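# Six arms move blanket balls into a crate

## Task

Transfer every ball lying on the blanket into the crate, leaving the crate upright at its original spot; then open the grippers and pull the arms away, since the outcome only counts if it holds without any robot support.

## Robot and tools

Robots: six identical i2rt Big YAM arms named arm1 to arm6. Each has six revolute joints, a two-finger gripper and a wrist camera. Feet sit on the tabletop (z about 0.72 m) in the scene frame: arm1 at (-0.87, +0.65), arm3 at (0.00, +0.65), arm5 at (+0.87, +0.65), all facing -90 deg (toward -y); arm2 at (-0.87, -0.65), arm4 at (0.00, -0.65), arm6 at (+0.87, -0.65), all facing +90 deg (toward +y). Headings are measured counter-clockwise from +x. The hand reaches roughly 1.0 m from the joint1 axis at full extension.

Frame: one shared scene frame in metres, origin on the floor, +z up. The hand point lies midway between the fingertips; its z axis runs along the fingers and the fingers close along its y axis. No hand pose is printed directly.

execute_actions(actions, cameras): actions is a list holding zero or one action. An action is an object keyed by arm name ("arm1" to "arm6"); each arm's entry has a single key "joints", an object of absolute joint targets for that arm, not offsets. Every arm gets its own separate joints object, and any subset of keys may be given. Keys and ranges: joint1_rad -2.879 to 2.879 (rotation about the foot, positive counter-clockwise seen from above, 0 points along the foot's facing); joint2_rad 0 to 3.141 (shoulder, 0 means upper arm back and near level, increasing lifts it up and over to the front); joint3_rad 0 to 3.019 (elbow, 0 fully folded, increasing opens it); joint4_rad -1.692 to 1.57 (hand pitch, positive tips fingers up); joint5_rad -1.57 to 1.57 (hand yaw, positive toward the arm's right); joint6_rad -2.094 to 2.094 (hand roll, positive clockwise viewed from behind); gripper_m 0 to 0.093 (fingertip gap in metres). Joints are in radians. Arrival tolerances are ±0.045, ±0.14, ±0.09, ±0.055, ±0.03, ±0.035 rad and ±0.003 m respectively. All motions in one action begin together but finish separately, and each joint has its own speed, so the hand can sweep a wide curve between postures; move in stages near obstacles. An unknown key or an out-of-range number rejects the whole call and nothing moves. An empty list just reports state and pictures. cameras chooses images: arm1_cam_wrist to arm6_cam_wrist, cam_high, cam_low, or "all"; omitted or null gives all, [] gives none. The "pictures" line lists images in order.

wait(seconds): 0 to 10 s; commands nothing and returns the same state and images.

zoom_image(camera, region): enlarges part of that camera's most recent full image; region is [x0, y0, x1, y1] in pixels with (0,0) top-left, at most 504 by 504. Images are 672x504.

read_manual(section): only "licences"; moves nothing.

finished_scene(scene): pass the current scene number to end it irreversibly; the result tells whether the goal was met and may give a new task. Replying without any tool call ends everything.

Reading results: joint_status reports how each commanded motion of the last accepted action ended. "off_target" means it stopped short and may still push. After "contact_stop" or "time_out" the joint keeps its resting position, though a timed-out joint may keep a target near where it stands (within 0.375, 0.375, 0.113, 0.225, 0.075, 0.3 rad for joints 1 to 6) and keep pushing, resuming if the path clears. "joint command not followed", often with a "cause:" line, means a self- and inter-arm clearance check withheld that arm's joint targets (the gripper target still runs); those joints show "not_followed" and may be retried on later actions until valid targets are sent. on_its_own lists what was not commanded in this call; "held at" is the held target, not the actual position. Omitted joints or arms may still be driving toward earlier targets. To relieve a push, command a joint to its reported position. Very small target changes may not move a joint. Loaded joints sag.

Hazards: arms do not stop on contact and can press hard. A hard press between two arms fails the run; the clearance check can react late and ignores fingers, gripper housings and wrist cameras, so keep neighbouring arms apart, especially those sharing the middle. No state line reports robot-robot contact. Knocking rigid items (balls, crate) out of the work area fails the task; avoid tipping or shifting the crate, dropping balls, slamming or sliding. Loose objects can occasionally be nudged by outside pushes. Sustained load heats motors: a MOTOR HOT line appears from 85 °C; at 100 °C an OVER-TEMPERATURE FAULT drops that arm until it cools, and unfinished keys read "limit_stop_at_motor_heat"; resend targets afterwards. Gripper force is roughly 50 to 62 N per pad, lower on some. The simulation keeps running while you compose a reply, with arms holding their last command. Finish by opening grippers and retracting every arm clear of the crate and balls.

Each tool is called after ">>>" as name(argument=value, ...), one argument or row to a line, values as JSON.

## Session

>>> execute_actions(
  actions=[],
)

Scene clock: 0.00 s.
arm1.joint_positions: joint1_rad=+0.004 joint2_rad=+0.455 joint3_rad=+1.471 joint4_rad=-1.545 joint5_rad=+0.017 joint6_rad=+0.014 gripper_m=+0.094
arm1.joint_status: not commanded
arm1.hand: x=-0.8723 y=+0.5251 z=+1.3142 quat_wxyz=(-0.351, -0.618, -0.609, +0.354) (m; scene frame)
arm2.joint_positions: joint1_rad=-0.003 joint2_rad=+0.439 joint3_rad=+1.451 joint4_rad=-1.547 joint5_rad=-0.015 joint6_rad=-0.014 gripper_m=+0.094
arm2.joint_status: not commanded
arm2.hand: x=-0.8653 y=-0.5327 z=+1.3357 quat_wxyz=(-0.354, +0.610, -0.616, -0.351) (m; scene frame)
arm3.joint_positions: joint1_rad=+0.006 joint2_rad=+0.432 joint3_rad=+1.478 joint4_rad=-1.548 joint5_rad=+0.016 joint6_rad=+0.007 gripper_m=+0.095
arm3.joint_status: not commanded
arm3.hand: x=-0.0017 y=+0.5372 z=+1.3479 quat_wxyz=(-0.358, -0.611, -0.606, +0.363) (m; scene frame)
arm4.joint_positions: joint1_rad=-0.011 joint2_rad=+0.424 joint3_rad=+1.458 joint4_rad=-1.549 joint5_rad=-0.008 joint6_rad=+0.014 gripper_m=+0.094
arm4.joint_status: not commanded
arm4.hand: x=+0.0086 y=-0.5301 z=+1.3397 quat_wxyz=(-0.355, +0.593, -0.632, -0.350) (m; scene frame)
arm5.joint_positions: joint1_rad=+0.017 joint2_rad=+0.426 joint3_rad=+1.454 joint4_rad=-1.542 joint5_rad=-0.014 joint6_rad=-0.008 gripper_m=+0.094
arm5.joint_status: not commanded
arm5.hand: x=+0.8698 y=+0.5332 z=+1.2857 quat_wxyz=(-0.355, -0.613, -0.608, +0.358) (m; scene frame)
arm6.joint_positions: joint1_rad=-0.014 joint2_rad=+0.448 joint3_rad=+1.462 joint4_rad=-1.524 joint5_rad=-0.001 joint6_rad=+0.011 gripper_m=+0.094
arm6.joint_status: not commanded
arm6.hand: x=+0.8812 y=-0.5265 z=+1.3725 quat_wxyz=(-0.357, +0.595, -0.623, -0.361) (m; scene frame)
pictures: arm1_cam_wrist, arm2_cam_wrist, arm3_cam_wrist, arm4_cam_wrist, arm5_cam_wrist, arm6_cam_wrist, cam_high, cam_low
Images, in order (width x height): arm1_cam_wrist 672x504, arm2_cam_wrist 672x504, arm3_cam_wrist 672x504, arm4_cam_wrist 672x504, arm5_cam_wrist 672x504, arm6_cam_wrist 672x504, cam_high 672x504, cam_low 672x504.

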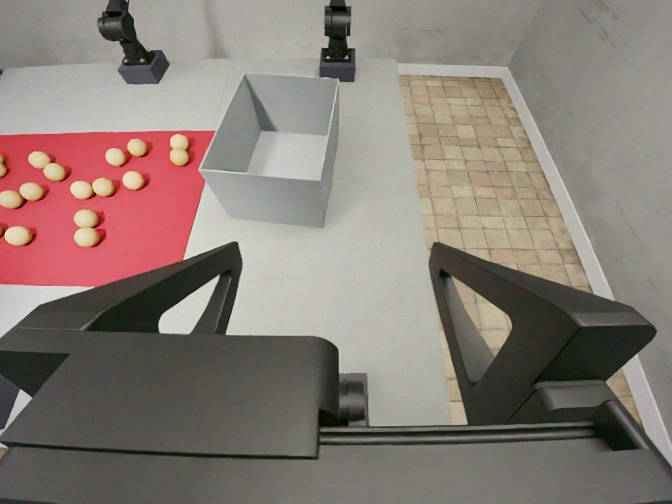

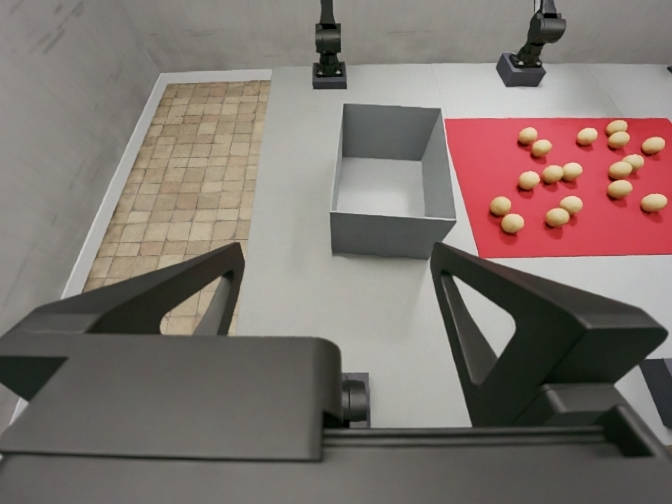

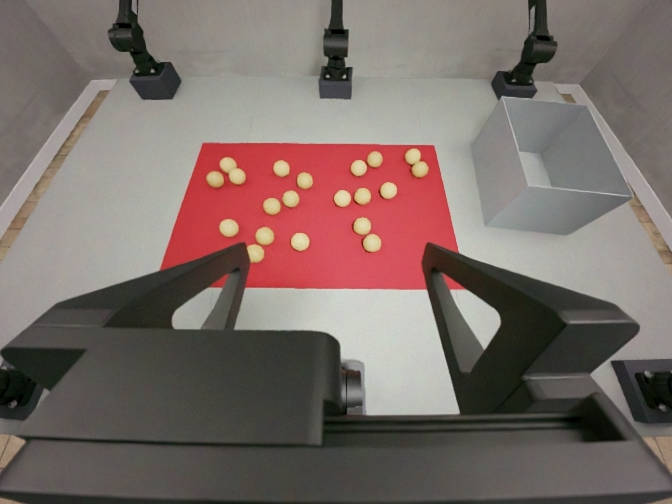

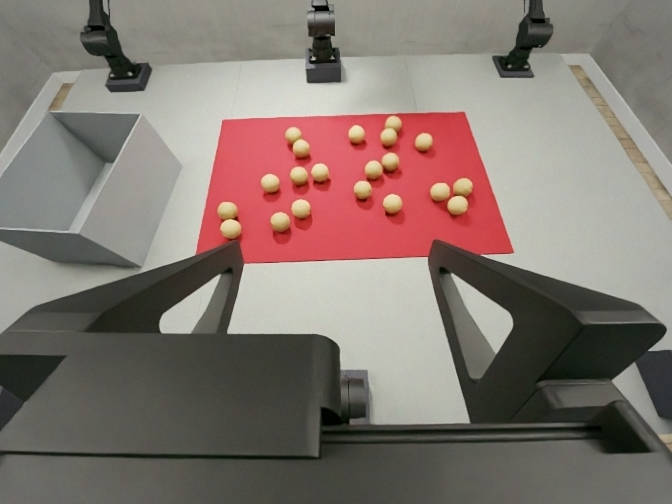

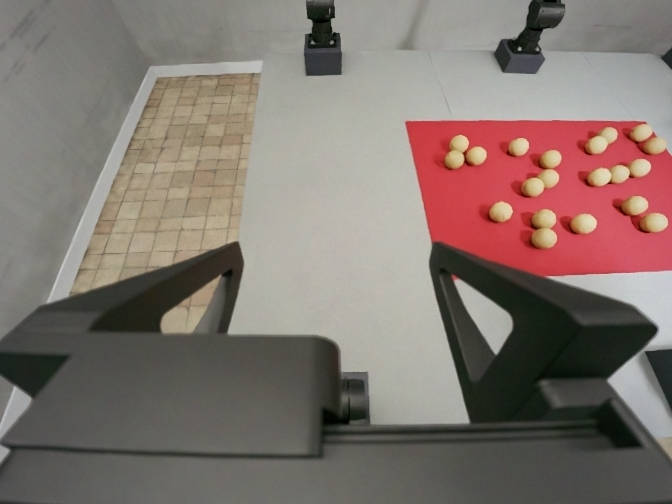

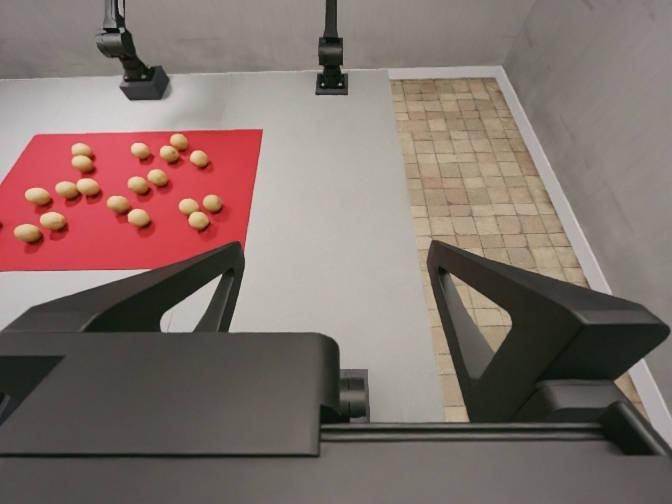

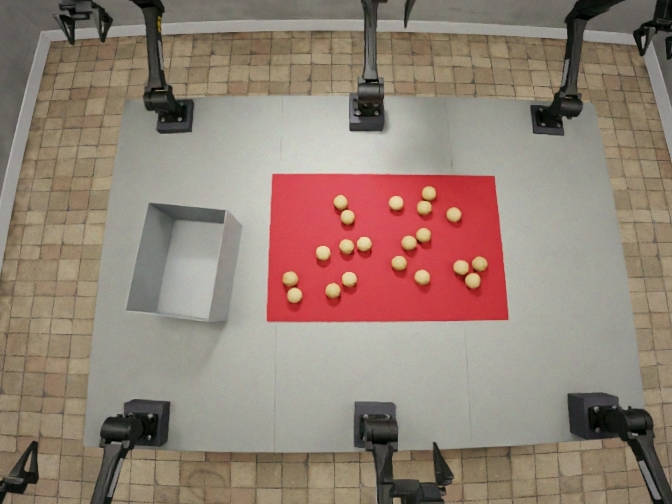

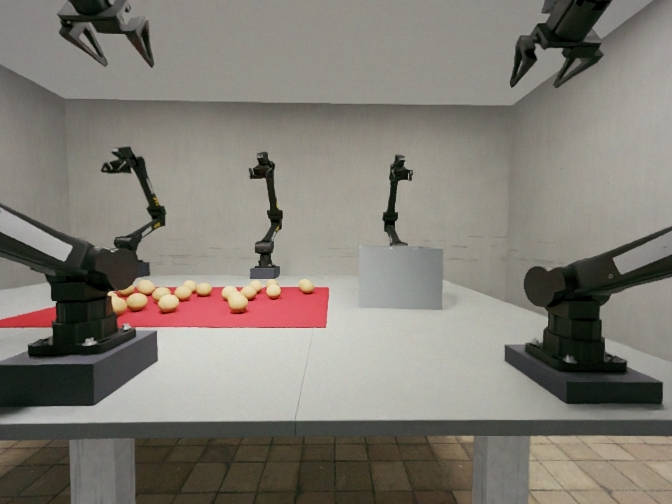

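>>> zoom_image(
  camera="cam_high",
  region=[260, 165, 520, 330],
)

>>> zoom_image(
  camera="cam_high",
  region=[100, 180, 300, 340],
)

Region (260, 165, 520, 330) of cam_high's 672x504 image, scaled by 1.938, with more detail than that image has; it fills the top 320 rows of this view, and the rest is white.

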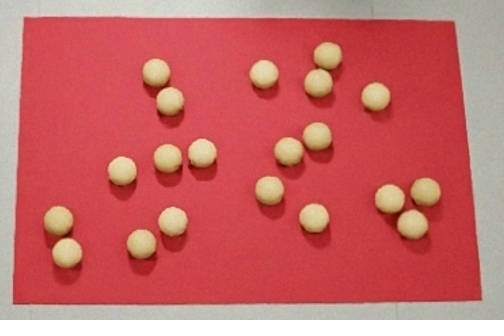

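Region (100, 180, 300, 340) of cam_high's 672x504 image, scaled by 2.520, with more detail than that image has; it fills the top 403 rows of this view, and the rest is white.

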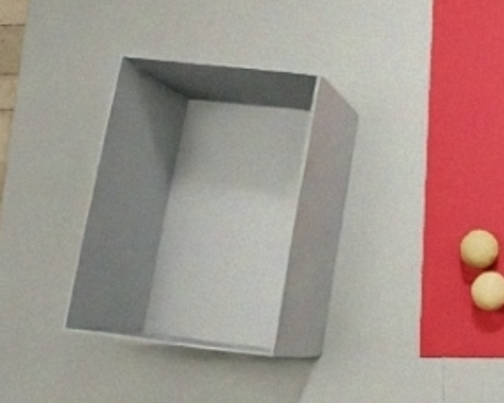

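>>> execute_actions(
  actions=[
    {"arm4":{"joints":{"joint1_rad":-0.341,"joint2_rad":1.873,"joint3_rad":1.581,"joint4_rad":-1.278,"joint5_rad":0,"joint6_rad":0,"gripper_m":0.093}},"arm3":{"joints":{"joint1_rad":-0.285,"joint2_rad":1.620,"joint3_rad":1.2315,"joint4_rad":-1.182,"joint5_rad":0,"joint6_rad":0,"gripper_m":0.093}}},
  ],
  cameras=["arm3_cam_wrist","arm4_cam_wrist","cam_high","cam_low"],
)

Scene clock: 11.97 s.
arm1.joint_positions: joint1_rad=+0.004 joint2_rad=+0.455 joint3_rad=+1.471 joint4_rad=-1.545 joint5_rad=+0.017 joint6_rad=+0.014 gripper_m=+0.094
arm1.joint_status: not commanded
arm1.hand: x=-0.8723 y=+0.5251 z=+1.3142 quat_wxyz=(-0.351, -0.618, -0.609, +0.354) (m; scene frame)
arm2.joint_positions: joint1_rad=-0.003 joint2_rad=+0.439 joint3_rad=+1.451 joint4_rad=-1.547 joint5_rad=-0.015 joint6_rad=-0.014 gripper_m=+0.094
arm2.joint_status: not commanded
arm2.hand: x=-0.8653 y=-0.5327 z=+1.3357 quat_wxyz=(-0.354, +0.610, -0.616, -0.351) (m; scene frame)
arm3.joint_positions: joint1_rad=-0.277 joint2_rad=+1.621 joint3_rad=+1.233 joint4_rad=-1.197 joint5_rad=+0.000 joint6_rad=+0.007 gripper_m=+0.093
arm3.joint_status: all done
arm3.hand: x=-0.1252 y=+0.2090 z=+0.9003 quat_wxyz=(+0.005, -0.800, -0.600, -0.005) (m; scene frame)
arm4.joint_positions: joint1_rad=-0.331 joint2_rad=+1.852 joint3_rad=+1.573 joint4_rad=-1.287 joint5_rad=-0.003 joint6_rad=+0.009 gripper_m=+0.093
arm4.joint_status: all done
arm4.hand: x=+0.2047 y=-0.1265 z=+0.9031 quat_wxyz=(+0.004, +0.560, -0.828, +0.000) (m; scene frame)
arm5.joint_positions: joint1_rad=+0.017 joint2_rad=+0.426 joint3_rad=+1.454 joint4_rad=-1.542 joint5_rad=-0.014 joint6_rad=-0.008 gripper_m=+0.094
arm5.joint_status: not commanded
arm5.hand: x=+0.8698 y=+0.5332 z=+1.2857 quat_wxyz=(-0.355, -0.613, -0.608, +0.358) (m; scene frame)
arm6.joint_positions: joint1_rad=-0.014 joint2_rad=+0.448 joint3_rad=+1.462 joint4_rad=-1.524 joint5_rad=-0.001 joint6_rad=+0.011 gripper_m=+0.094
arm6.joint_status: not commanded
arm6.hand: x=+0.8812 y=-0.5265 z=+1.3725 quat_wxyz=(-0.357, +0.595, -0.623, -0.361) (m; scene frame)
pictures: arm3_cam_wrist, arm4_cam_wrist, cam_high, cam_low
Images, in order (width x height): arm3_cam_wrist 672x504, arm4_cam_wrist 672x504, cam_high 672x504, cam_low 672x504.

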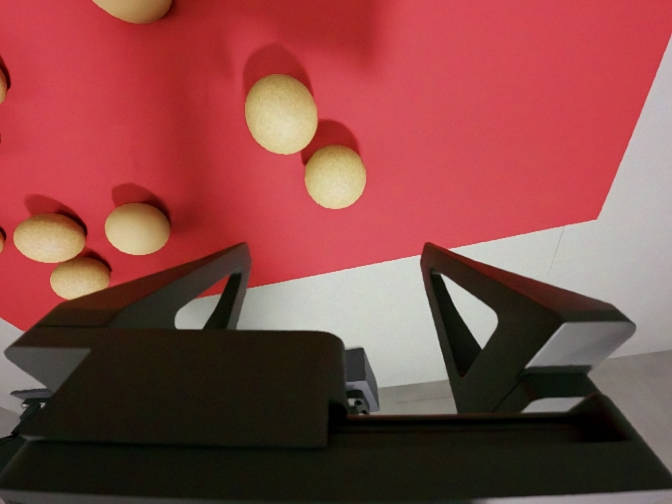

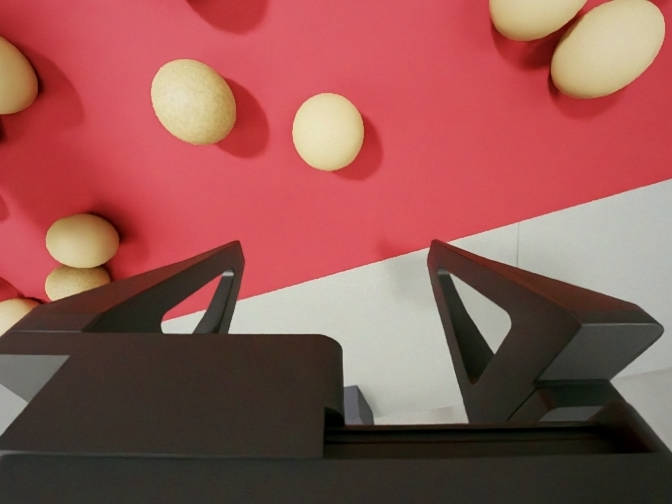

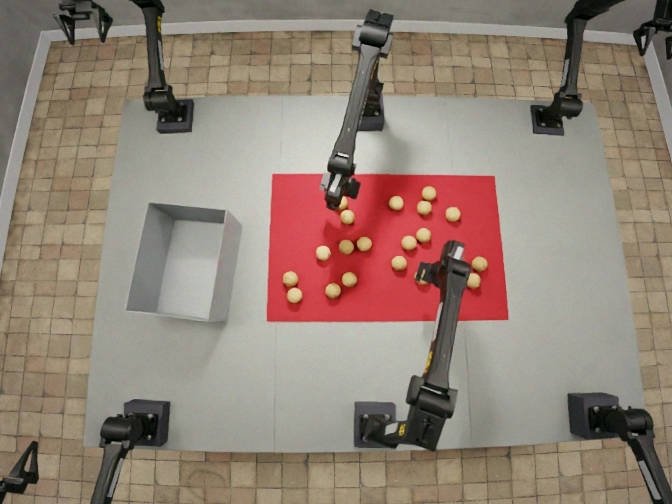

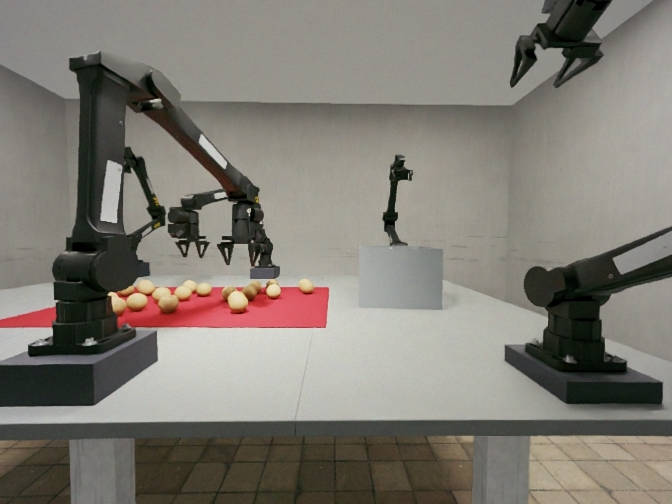

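>>> execute_actions(
  actions=[
    {"arm4":{"joints":{"joint1_rad":-0.345,"joint2_rad":1.979,"joint3_rad":1.490,"joint4_rad":-1.082}},"arm3":{"joints":{"joint1_rad":-0.29,"joint2_rad":1.736,"joint3_rad":1.115,"joint4_rad":-0.95}}},
  ],
  cameras=["arm3_cam_wrist","arm4_cam_wrist","cam_low"],
)

Scene clock: 16.07 s.
arm1.joint_positions: joint1_rad=+0.004 joint2_rad=+0.455 joint3_rad=+1.471 joint4_rad=-1.545 joint5_rad=+0.017 joint6_rad=+0.014 gripper_m=+0.094
arm1.joint_status: not commanded
arm1.hand: x=-0.8723 y=+0.5251 z=+1.3142 quat_wxyz=(-0.351, -0.618, -0.609, +0.354) (m; scene frame)
arm2.joint_positions: joint1_rad=-0.003 joint2_rad=+0.439 joint3_rad=+1.451 joint4_rad=-1.547 joint5_rad=-0.015 joint6_rad=-0.014 gripper_m=+0.094
arm2.joint_status: not commanded
arm2.hand: x=-0.8653 y=-0.5327 z=+1.3357 quat_wxyz=(-0.354, +0.610, -0.616, -0.351) (m; scene frame)
arm3.joint_positions: joint1_rad=-0.277 joint2_rad=+1.741 joint3_rad=+1.110 joint4_rad=-0.969 joint5_rad=+0.000 joint6_rad=+0.007 gripper_m=+0.093
arm3.joint_status: all done
arm3.hand: x=-0.1242 y=+0.2131 z=+0.8067 quat_wxyz=(+0.009, -0.800, -0.600, -0.010) (m; scene frame)
arm4.joint_positions: joint1_rad=-0.332 joint2_rad=+1.975 joint3_rad=+1.484 joint4_rad=-1.099 joint5_rad=-0.003 joint6_rad=+0.009 gripper_m=+0.093
arm4.joint_status: all done
arm4.hand: x=+0.2060 y=-0.1232 z=+0.8047 quat_wxyz=(+0.014, +0.560, -0.828, +0.007) (m; scene frame)
arm5.joint_positions: joint1_rad=+0.017 joint2_rad=+0.426 joint3_rad=+1.454 joint4_rad=-1.542 joint5_rad=-0.014 joint6_rad=-0.008 gripper_m=+0.094
arm5.joint_status: not commanded
arm5.hand: x=+0.8698 y=+0.5332 z=+1.2857 quat_wxyz=(-0.355, -0.613, -0.608, +0.358) (m; scene frame)
arm6.joint_positions: joint1_rad=-0.014 joint2_rad=+0.448 joint3_rad=+1.462 joint4_rad=-1.524 joint5_rad=-0.001 joint6_rad=+0.011 gripper_m=+0.094
arm6.joint_status: not commanded
arm6.hand: x=+0.8812 y=-0.5265 z=+1.3725 quat_wxyz=(-0.357, +0.595, -0.623, -0.361) (m; scene frame)
pictures: arm3_cam_wrist, arm4_cam_wrist, cam_low
Images, in order (width x height): arm3_cam_wrist 672x504, arm4_cam_wrist 672x504, cam_low 672x504.

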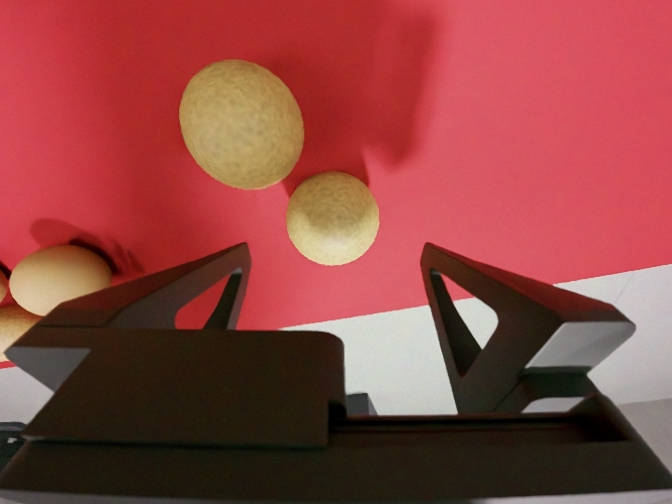

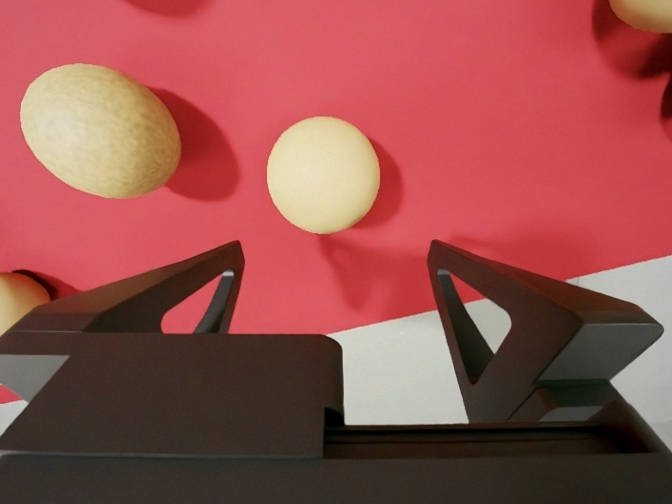

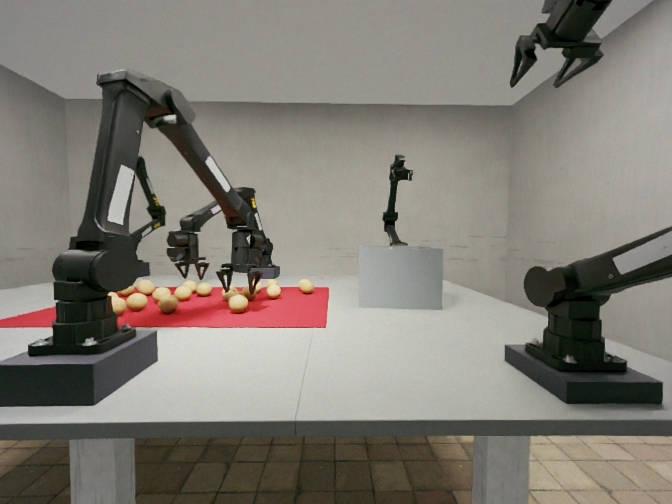

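>>> execute_actions(
  actions=[
    {"arm4":{"joints":{"joint1_rad":-0.312,"joint2_rad":2.084,"joint3_rad":1.505,"joint4_rad":-0.993}},"arm3":{"joints":{"joint2_rad":1.808,"joint3_rad":1.033,"joint4_rad":-0.796}}},
  ],
  cameras=["arm3_cam_wrist","arm4_cam_wrist","cam_low"],
)

Scene clock: 18.87 s.
arm1.joint_positions: joint1_rad=+0.004 joint2_rad=+0.455 joint3_rad=+1.471 joint4_rad=-1.545 joint5_rad=+0.017 joint6_rad=+0.014 gripper_m=+0.094
arm1.joint_status: not commanded
arm1.hand: x=-0.8723 y=+0.5251 z=+1.3142 quat_wxyz=(-0.351, -0.618, -0.609, +0.354) (m; scene frame)
arm2.joint_positions: joint1_rad=-0.003 joint2_rad=+0.439 joint3_rad=+1.451 joint4_rad=-1.547 joint5_rad=-0.015 joint6_rad=-0.014 gripper_m=+0.094
arm2.joint_status: not commanded
arm2.hand: x=-0.8653 y=-0.5327 z=+1.3357 quat_wxyz=(-0.354, +0.610, -0.616, -0.351) (m; scene frame)
arm3.joint_positions: joint1_rad=-0.277 joint2_rad=+1.809 joint3_rad=+1.033 joint4_rad=-0.815 joint5_rad=+0.000 joint6_rad=+0.007 gripper_m=+0.093
arm3.joint_status: all done
arm3.hand: x=-0.1217 y=+0.2221 z=+0.7546 quat_wxyz=(+0.006, -0.800, -0.600, -0.007) (m; scene frame)
arm4.joint_positions: joint1_rad=-0.323 joint2_rad=+2.066 joint3_rad=+1.484 joint4_rad=-1.010 joint5_rad=-0.003 joint6_rad=+0.009 gripper_m=+0.093
arm4.joint_status: all done
arm4.hand: x=+0.2049 y=-0.1125 z=+0.7543 quat_wxyz=(+0.015, +0.563, -0.826, +0.007) (m; scene frame)
arm5.joint_positions: joint1_rad=+0.017 joint2_rad=+0.426 joint3_rad=+1.454 joint4_rad=-1.542 joint5_rad=-0.014 joint6_rad=-0.008 gripper_m=+0.094
arm5.joint_status: not commanded
arm5.hand: x=+0.8698 y=+0.5332 z=+1.2857 quat_wxyz=(-0.355, -0.613, -0.608, +0.358) (m; scene frame)
arm6.joint_positions: joint1_rad=-0.014 joint2_rad=+0.448 joint3_rad=+1.462 joint4_rad=-1.524 joint5_rad=-0.001 joint6_rad=+0.011 gripper_m=+0.094
arm6.joint_status: not commanded
arm6.hand: x=+0.8812 y=-0.5265 z=+1.3725 quat_wxyz=(-0.357, +0.595, -0.623, -0.361) (m; scene frame)
pictures: arm3_cam_wrist, arm4_cam_wrist, cam_low
Images, in order (width x height): arm3_cam_wrist 672x504, arm4_cam_wrist 672x504, cam_low 672x504.

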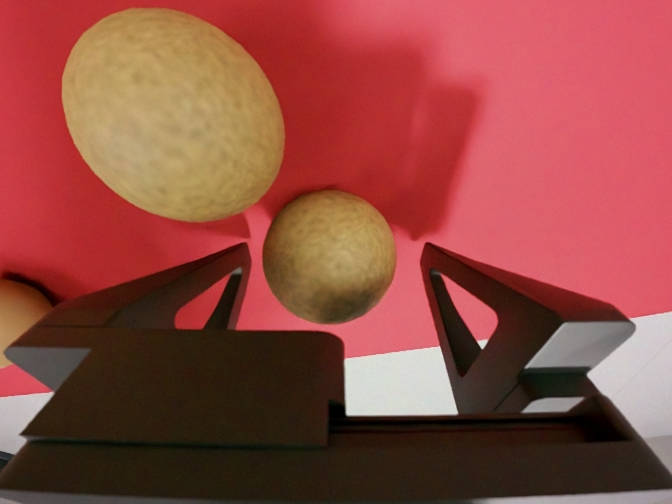

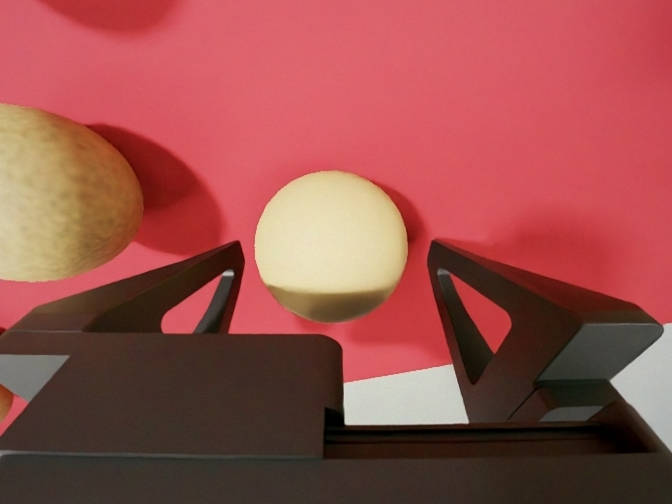

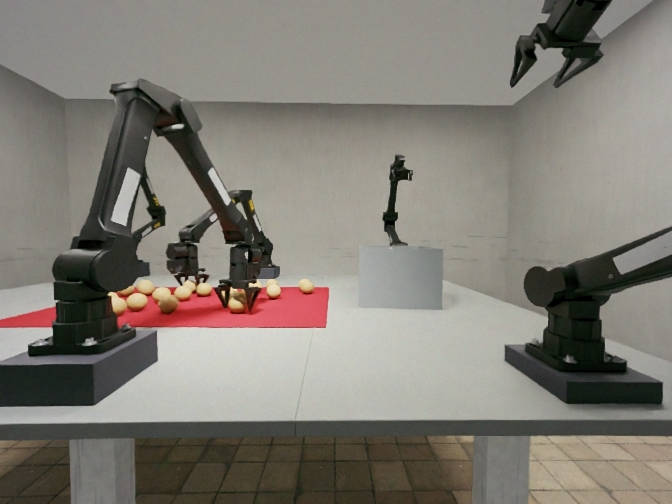

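>>> execute_actions(
  actions=[
    {"arm4":{"joints":{"gripper_m":0.03}},"arm3":{"joints":{"gripper_m":0.03}}},
  ],
  cameras=["arm3_cam_wrist","arm4_cam_wrist"],
)

Scene clock: 19.83 s.
arm1.joint_positions: joint1_rad=+0.004 joint2_rad=+0.455 joint3_rad=+1.471 joint4_rad=-1.545 joint5_rad=+0.017 joint6_rad=+0.014 gripper_m=+0.094
arm1.joint_status: not commanded
arm1.hand: x=-0.8723 y=+0.5251 z=+1.3142 quat_wxyz=(-0.351, -0.618, -0.609, +0.354) (m; scene frame)
arm2.joint_positions: joint1_rad=-0.003 joint2_rad=+0.439 joint3_rad=+1.451 joint4_rad=-1.547 joint5_rad=-0.015 joint6_rad=-0.014 gripper_m=+0.094
arm2.joint_status: not commanded
arm2.hand: x=-0.8653 y=-0.5327 z=+1.3357 quat_wxyz=(-0.354, +0.610, -0.616, -0.351) (m; scene frame)
arm3.joint_positions: joint1_rad=-0.277 joint2_rad=+1.809 joint3_rad=+1.033 joint4_rad=-0.815 joint5_rad=+0.000 joint6_rad=+0.007 gripper_m=+0.057
arm3.joint_status: gripper_m off_target (ended at +0.057, target +0.030)
arm3.hand: x=-0.1217 y=+0.2221 z=+0.7546 quat_wxyz=(+0.006, -0.800, -0.600, -0.007) (m; scene frame)
arm4.joint_positions: joint1_rad=-0.323 joint2_rad=+2.066 joint3_rad=+1.484 joint4_rad=-1.010 joint5_rad=-0.002 joint6_rad=+0.008 gripper_m=+0.056
arm4.joint_status: gripper_m off_target (ended at +0.056, target +0.030)
arm4.hand: x=+0.2050 y=-0.1126 z=+0.7543 quat_wxyz=(+0.015, +0.564, -0.826, +0.008) (m; scene frame)
arm5.joint_positions: joint1_rad=+0.017 joint2_rad=+0.426 joint3_rad=+1.454 joint4_rad=-1.542 joint5_rad=-0.014 joint6_rad=-0.008 gripper_m=+0.094
arm5.joint_status: not commanded
arm5.hand: x=+0.8698 y=+0.5332 z=+1.2857 quat_wxyz=(-0.355, -0.613, -0.608, +0.358) (m; scene frame)
arm6.joint_positions: joint1_rad=-0.014 joint2_rad=+0.448 joint3_rad=+1.462 joint4_rad=-1.524 joint5_rad=-0.001 joint6_rad=+0.011 gripper_m=+0.094
arm6.joint_status: not commanded
arm6.hand: x=+0.8812 y=-0.5265 z=+1.3725 quat_wxyz=(-0.357, +0.595, -0.623, -0.361) (m; scene frame)
pictures: arm3_cam_wrist, arm4_cam_wrist
Images, in order (width x height): arm3_cam_wrist 672x504, arm4_cam_wrist 672x504.

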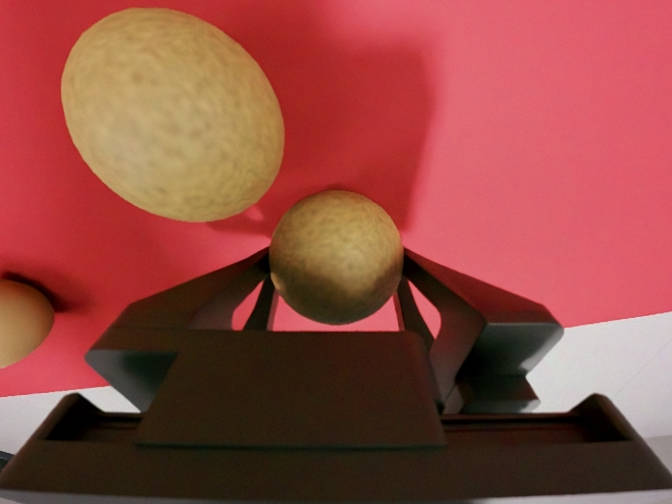

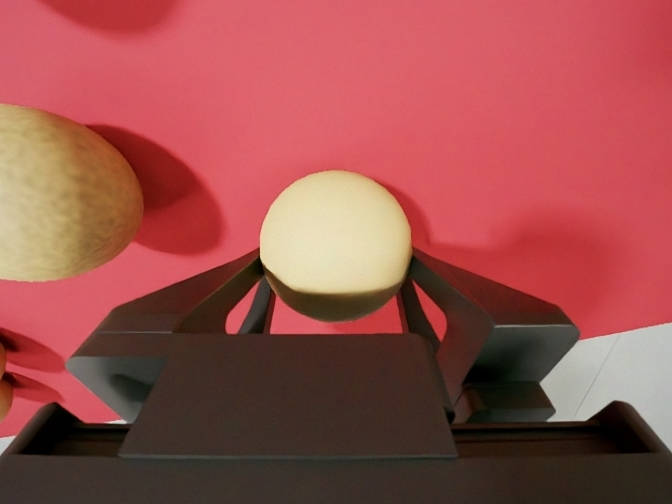

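>>> execute_actions(
  actions=[
    {"arm4":{"joints":{"joint2_rad":1.522,"joint3_rad":1.386,"joint4_rad":-1.42}},"arm3":{"joints":{"joint2_rad":1.522,"joint3_rad":1.386,"joint4_rad":-1.42}}},
  ],
  cameras=["cam_low"],
)

>>> execute_actions(
  actions=[
    {"arm4":{"joints":{"joint1_rad":0.974,"joint2_rad":2.237,"joint3_rad":2.311,"joint4_rad":-0.947}},"arm3":{"joints":{"joint1_rad":-0.826,"joint2_rad":2.279,"joint3_rad":2.302,"joint4_rad":-0.72}}},
  ],
  cameras=["arm3_cam_wrist","arm4_cam_wrist","cam_high","cam_low"],
)

Scene clock: 22.93 s.
arm1.joint_positions: joint1_rad=+0.004 joint2_rad=+0.455 joint3_rad=+1.471 joint4_rad=-1.545 joint5_rad=+0.017 joint6_rad=+0.014 gripper_m=+0.094
arm1.joint_status: not commanded
arm1.hand: x=-0.8723 y=+0.5251 z=+1.3142 quat_wxyz=(-0.351, -0.618, -0.609, +0.354) (m; scene frame)
arm2.joint_positions: joint1_rad=-0.003 joint2_rad=+0.439 joint3_rad=+1.451 joint4_rad=-1.547 joint5_rad=-0.015 joint6_rad=-0.014 gripper_m=+0.094
arm2.joint_status: not commanded
arm2.hand: x=-0.8653 y=-0.5327 z=+1.3357 quat_wxyz=(-0.354, +0.610, -0.616, -0.351) (m; scene frame)
arm3.joint_positions: joint1_rad=-0.277 joint2_rad=+1.522 joint3_rad=+1.379 joint4_rad=-1.401 joint5_rad=+0.000 joint6_rad=+0.007 gripper_m=+0.057
arm3.joint_status: all done
arm3.hand: x=-0.1244 y=+0.2117 z=+0.9972 quat_wxyz=(-0.008, -0.800, -0.600, +0.011) (m; scene frame)
arm4.joint_positions: joint1_rad=-0.323 joint2_rad=+1.499 joint3_rad=+1.370 joint4_rad=-1.405 joint5_rad=-0.002 joint6_rad=+0.008 gripper_m=+0.056
arm4.joint_status: all done
arm4.hand: x=+0.1619 y=-0.2272 z=+0.9985 quat_wxyz=(-0.009, +0.564, -0.826, -0.009) (m; scene frame)
arm5.joint_positions: joint1_rad=+0.017 joint2_rad=+0.426 joint3_rad=+1.454 joint4_rad=-1.542 joint5_rad=-0.014 joint6_rad=-0.008 gripper_m=+0.094
arm5.joint_status: not commanded
arm5.hand: x=+0.8698 y=+0.5332 z=+1.2857 quat_wxyz=(-0.355, -0.613, -0.608, +0.358) (m; scene frame)
arm6.joint_positions: joint1_rad=-0.014 joint2_rad=+0.448 joint3_rad=+1.462 joint4_rad=-1.524 joint5_rad=-0.001 joint6_rad=+0.011 gripper_m=+0.094
arm6.joint_status: not commanded
arm6.hand: x=+0.8812 y=-0.5265 z=+1.3725 quat_wxyz=(-0.357, +0.595, -0.623, -0.361) (m; scene frame)
pictures: cam_low
Images, in order (width x height): cam_low 672x504.

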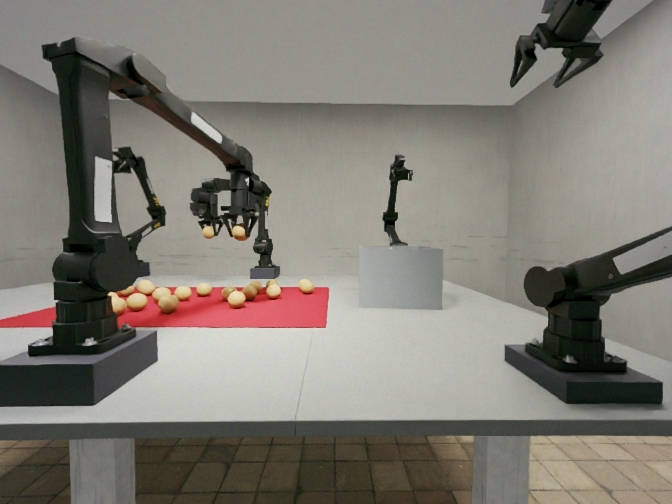

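Scene clock: 25.03 s.
arm1.joint_positions: joint1_rad=+0.004 joint2_rad=+0.455 joint3_rad=+1.471 joint4_rad=-1.545 joint5_rad=+0.017 joint6_rad=+0.014 gripper_m=+0.094
arm1.joint_status: not commanded
arm1.hand: x=-0.8723 y=+0.5251 z=+1.3142 quat_wxyz=(-0.351, -0.618, -0.609, +0.354) (m; scene frame)
arm2.joint_positions: joint1_rad=-0.003 joint2_rad=+0.439 joint3_rad=+1.451 joint4_rad=-1.547 joint5_rad=-0.015 joint6_rad=-0.014 gripper_m=+0.094
arm2.joint_status: not commanded
arm2.hand: x=-0.8653 y=-0.5327 z=+1.3357 quat_wxyz=(-0.354, +0.610, -0.616, -0.351) (m; scene frame)
arm3.joint_positions: joint1_rad=-0.829 joint2_rad=+2.277 joint3_rad=+2.252 joint4_rad=-0.745 joint5_rad=+0.001 joint6_rad=+0.011 gripper_m=+0.057
arm3.joint_status: all done
arm3.hand: x=-0.6461 y=+0.0565 z=+0.9800 quat_wxyz=(-0.143, -0.860, -0.330, +0.363) (m; scene frame)
arm4.joint_positions: joint1_rad=+0.971 joint2_rad=+2.241 joint3_rad=+2.267 joint4_rad=-0.959 joint5_rad=-0.001 joint6_rad=+0.006 gripper_m=+0.056
arm4.joint_status: all done
arm4.hand: x=-0.6707 y=-0.1463 z=+0.9821 quat_wxyz=(-0.092, +0.900, -0.304, -0.299) (m; scene frame)
arm5.joint_positions: joint1_rad=+0.017 joint2_rad=+0.426 joint3_rad=+1.454 joint4_rad=-1.542 joint5_rad=-0.014 joint6_rad=-0.008 gripper_m=+0.094
arm5.joint_status: not commanded
arm5.hand: x=+0.8698 y=+0.5332 z=+1.2857 quat_wxyz=(-0.355, -0.613, -0.608, +0.358) (m; scene frame)
arm6.joint_positions: joint1_rad=-0.014 joint2_rad=+0.448 joint3_rad=+1.462 joint4_rad=-1.524 joint5_rad=-0.001 joint6_rad=+0.011 gripper_m=+0.094
arm6.joint_status: not commanded
arm6.hand: x=+0.8812 y=-0.5265 z=+1.3725 quat_wxyz=(-0.357, +0.595, -0.623, -0.361) (m; scene frame)
pictures: arm3_cam_wrist, arm4_cam_wrist, cam_high, cam_low
Images, in order (width x height): arm3_cam_wrist 672x504, arm4_cam_wrist 672x504, cam_high 672x504, cam_low 672x504.

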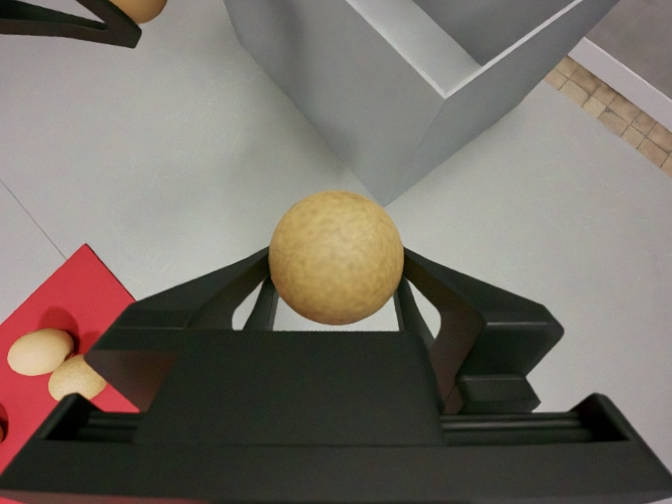

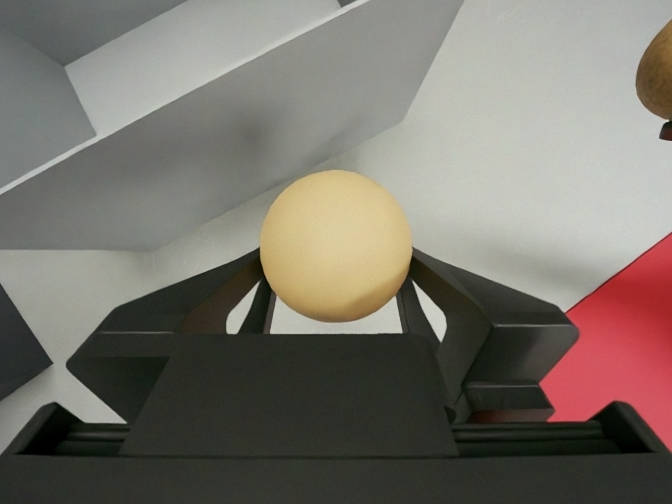

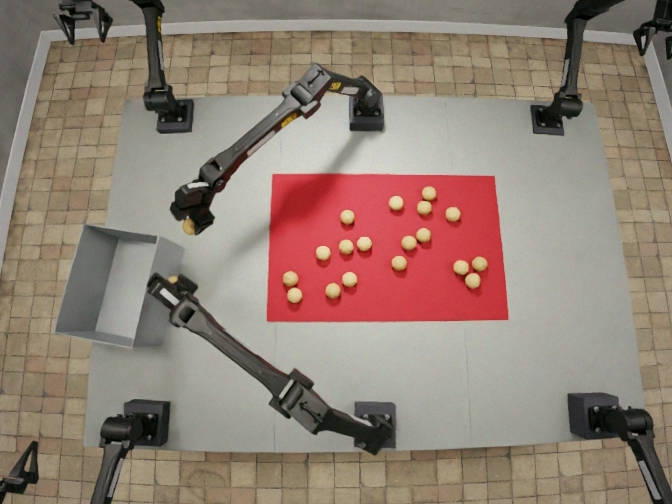

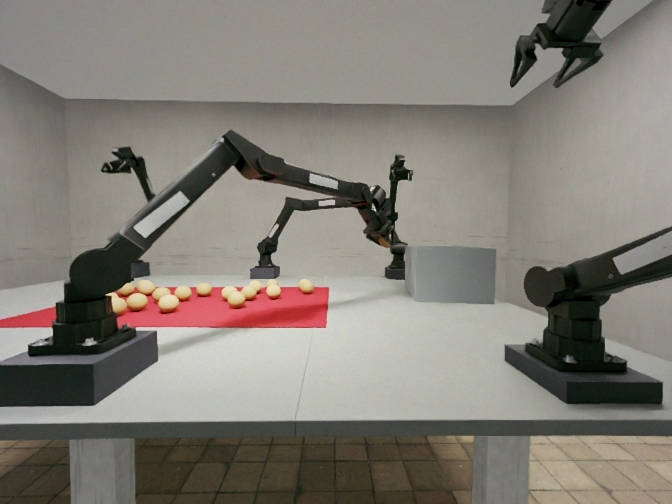

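>>> execute_actions(
  actions=[
    {"arm4":{"joints":{"joint2_rad":1.8}},"arm3":{"joints":{"joint2_rad":1.8}}},
  ],
  cameras=[],
)

>>> execute_actions(
  actions=[
    {"arm4":{"joints":{"joint1_rad":0.0,"joint2_rad":1.3,"joint3_rad":1.386,"joint4_rad":-1.42}},"arm3":{"joints":{"joint1_rad":0.0,"joint2_rad":1.3,"joint3_rad":1.386,"joint4_rad":-1.42}},"arm2":{"joints":{"joint1_rad":0.118,"joint2_rad":1.562,"joint3_rad":1.515,"joint4_rad":-1.524,"joint5_rad":0,"joint6_rad":0,"gripper_m":0.0}}},
  ],
  cameras=["arm2_cam_wrist","cam_high","cam_low"],
)

Scene clock: 31.03 s.
arm1.joint_positions: joint1_rad=+0.004 joint2_rad=+0.455 joint3_rad=+1.471 joint4_rad=-1.545 joint5_rad=+0.017 joint6_rad=+0.014 gripper_m=+0.094
arm1.joint_status: not commanded
arm1.hand: x=-0.8723 y=+0.5251 z=+1.3142 quat_wxyz=(-0.351, -0.618, -0.609, +0.354) (m; scene frame)
arm2.joint_positions: joint1_rad=-0.003 joint2_rad=+0.439 joint3_rad=+1.451 joint4_rad=-1.547 joint5_rad=-0.015 joint6_rad=-0.014 gripper_m=+0.094
arm2.joint_status: not commanded
arm2.hand: x=-0.8653 y=-0.5327 z=+1.3357 quat_wxyz=(-0.354, +0.610, -0.616, -0.351) (m; scene frame)
arm3.joint_positions: joint1_rad=-0.829 joint2_rad=+1.803 joint3_rad=+2.292 joint4_rad=-0.728 joint5_rad=+0.001 joint6_rad=+0.011 gripper_m=+0.057
arm3.joint_status: all done
arm3.hand: x=-0.5525 y=+0.1425 z=+1.3909 quat_wxyz=(-0.227, -0.734, -0.281, +0.575) (m; scene frame)
arm4.joint_positions: joint1_rad=+0.971 joint2_rad=+1.793 joint3_rad=+2.307 joint4_rad=-0.959 joint5_rad=-0.001 joint6_rad=+0.006 gripper_m=+0.056
arm4.joint_status: all done
arm4.hand: x=-0.5785 y=-0.2094 z=+1.3510 quat_wxyz=(-0.161, +0.801, -0.272, -0.508) (m; scene frame)
arm5.joint_positions: joint1_rad=+0.017 joint2_rad=+0.426 joint3_rad=+1.454 joint4_rad=-1.542 joint5_rad=-0.014 joint6_rad=-0.008 gripper_m=+0.094
arm5.joint_status: not commanded
arm5.hand: x=+0.8698 y=+0.5332 z=+1.2857 quat_wxyz=(-0.355, -0.613, -0.608, +0.358) (m; scene frame)
arm6.joint_positions: joint1_rad=-0.014 joint2_rad=+0.448 joint3_rad=+1.462 joint4_rad=-1.524 joint5_rad=-0.001 joint6_rad=+0.011 gripper_m=+0.094
arm6.joint_status: not commanded
arm6.hand: x=+0.8812 y=-0.5265 z=+1.3725 quat_wxyz=(-0.357, +0.595, -0.623, -0.361) (m; scene frame)
pictures: none
No camera images: the call's "cameras" was empty. Leave "cameras" out to get every camera's image.

Scene clock: 32.73 s.
arm1.joint_positions: joint1_rad=+0.004 joint2_rad=+0.455 joint3_rad=+1.471 joint4_rad=-1.545 joint5_rad=+0.017 joint6_rad=+0.014 gripper_m=+0.094
arm1.joint_status: not commanded
arm1.hand: x=-0.8723 y=+0.5251 z=+1.3142 quat_wxyz=(-0.351, -0.618, -0.609, +0.354) (m; scene frame)
arm2.joint_positions: joint1_rad=+0.111 joint2_rad=+1.565 joint3_rad=+1.502 joint4_rad=-1.527 joint5_rad=-0.004 joint6_rad=-0.012 gripper_m=+0.000
arm2.joint_status: all done
arm2.hand: x=-0.9079 y=-0.1896 z=+1.0273 quat_wxyz=(+0.007, +0.740, -0.672, +0.001) (m; scene frame)
arm3.joint_positions: joint1_rad=-0.005 joint2_rad=+1.306 joint3_rad=+1.381 joint4_rad=-1.404 joint5_rad=-0.002 joint6_rad=+0.009 gripper_m=+0.057
arm3.joint_status: all done
arm3.hand: x=-0.0010 y=+0.2223 z=+1.0885 quat_wxyz=(-0.086, -0.706, -0.698, +0.085) (m; scene frame)
arm4.joint_positions: joint1_rad=+0.001 joint2_rad=+1.295 joint3_rad=+1.381 joint4_rad=-1.406 joint5_rad=+0.003 joint6_rad=+0.006 gripper_m=+0.056
arm4.joint_status: all done
arm4.hand: x=+0.0198 y=-0.2214 z=+1.0890 quat_wxyz=(-0.085, +0.685, -0.718, -0.084) (m; scene frame)
arm5.joint_positions: joint1_rad=+0.017 joint2_rad=+0.426 joint3_rad=+1.454 joint4_rad=-1.542 joint5_rad=-0.014 joint6_rad=-0.008 gripper_m=+0.094
arm5.joint_status: not commanded
arm5.hand: x=+0.8698 y=+0.5332 z=+1.2857 quat_wxyz=(-0.355, -0.613, -0.608, +0.358) (m; scene frame)
arm6.joint_positions: joint1_rad=-0.014 joint2_rad=+0.448 joint3_rad=+1.462 joint4_rad=-1.524 joint5_rad=-0.001 joint6_rad=+0.011 gripper_m=+0.094
arm6.joint_status: not commanded
arm6.hand: x=+0.8812 y=-0.5265 z=+1.3725 quat_wxyz=(-0.357, +0.595, -0.623, -0.361) (m; scene frame)
pictures: arm2_cam_wrist, cam_high, cam_low
Images, in order (width x height): arm2_cam_wrist 672x504, cam_high 672x504, cam_low 672x504.

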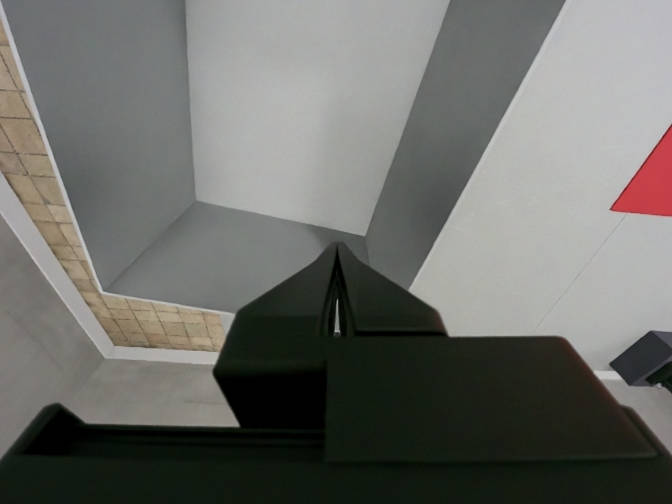

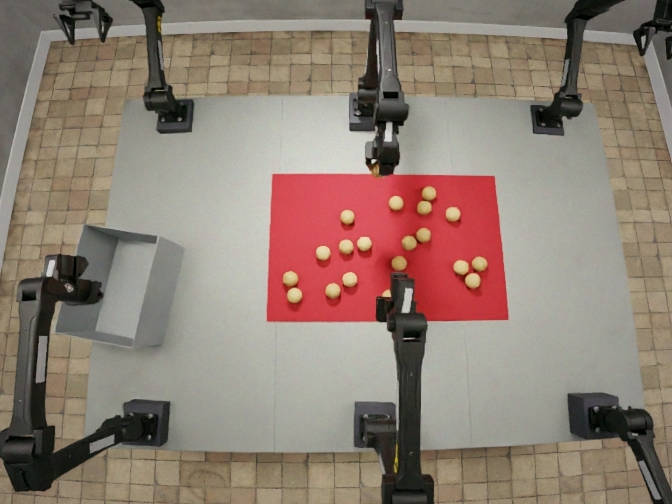

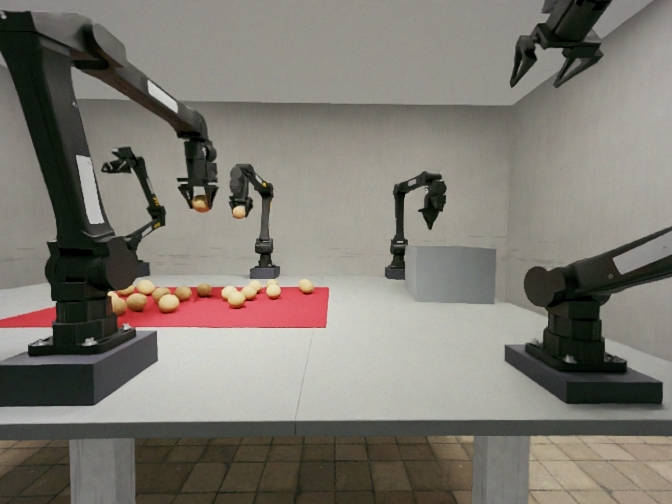

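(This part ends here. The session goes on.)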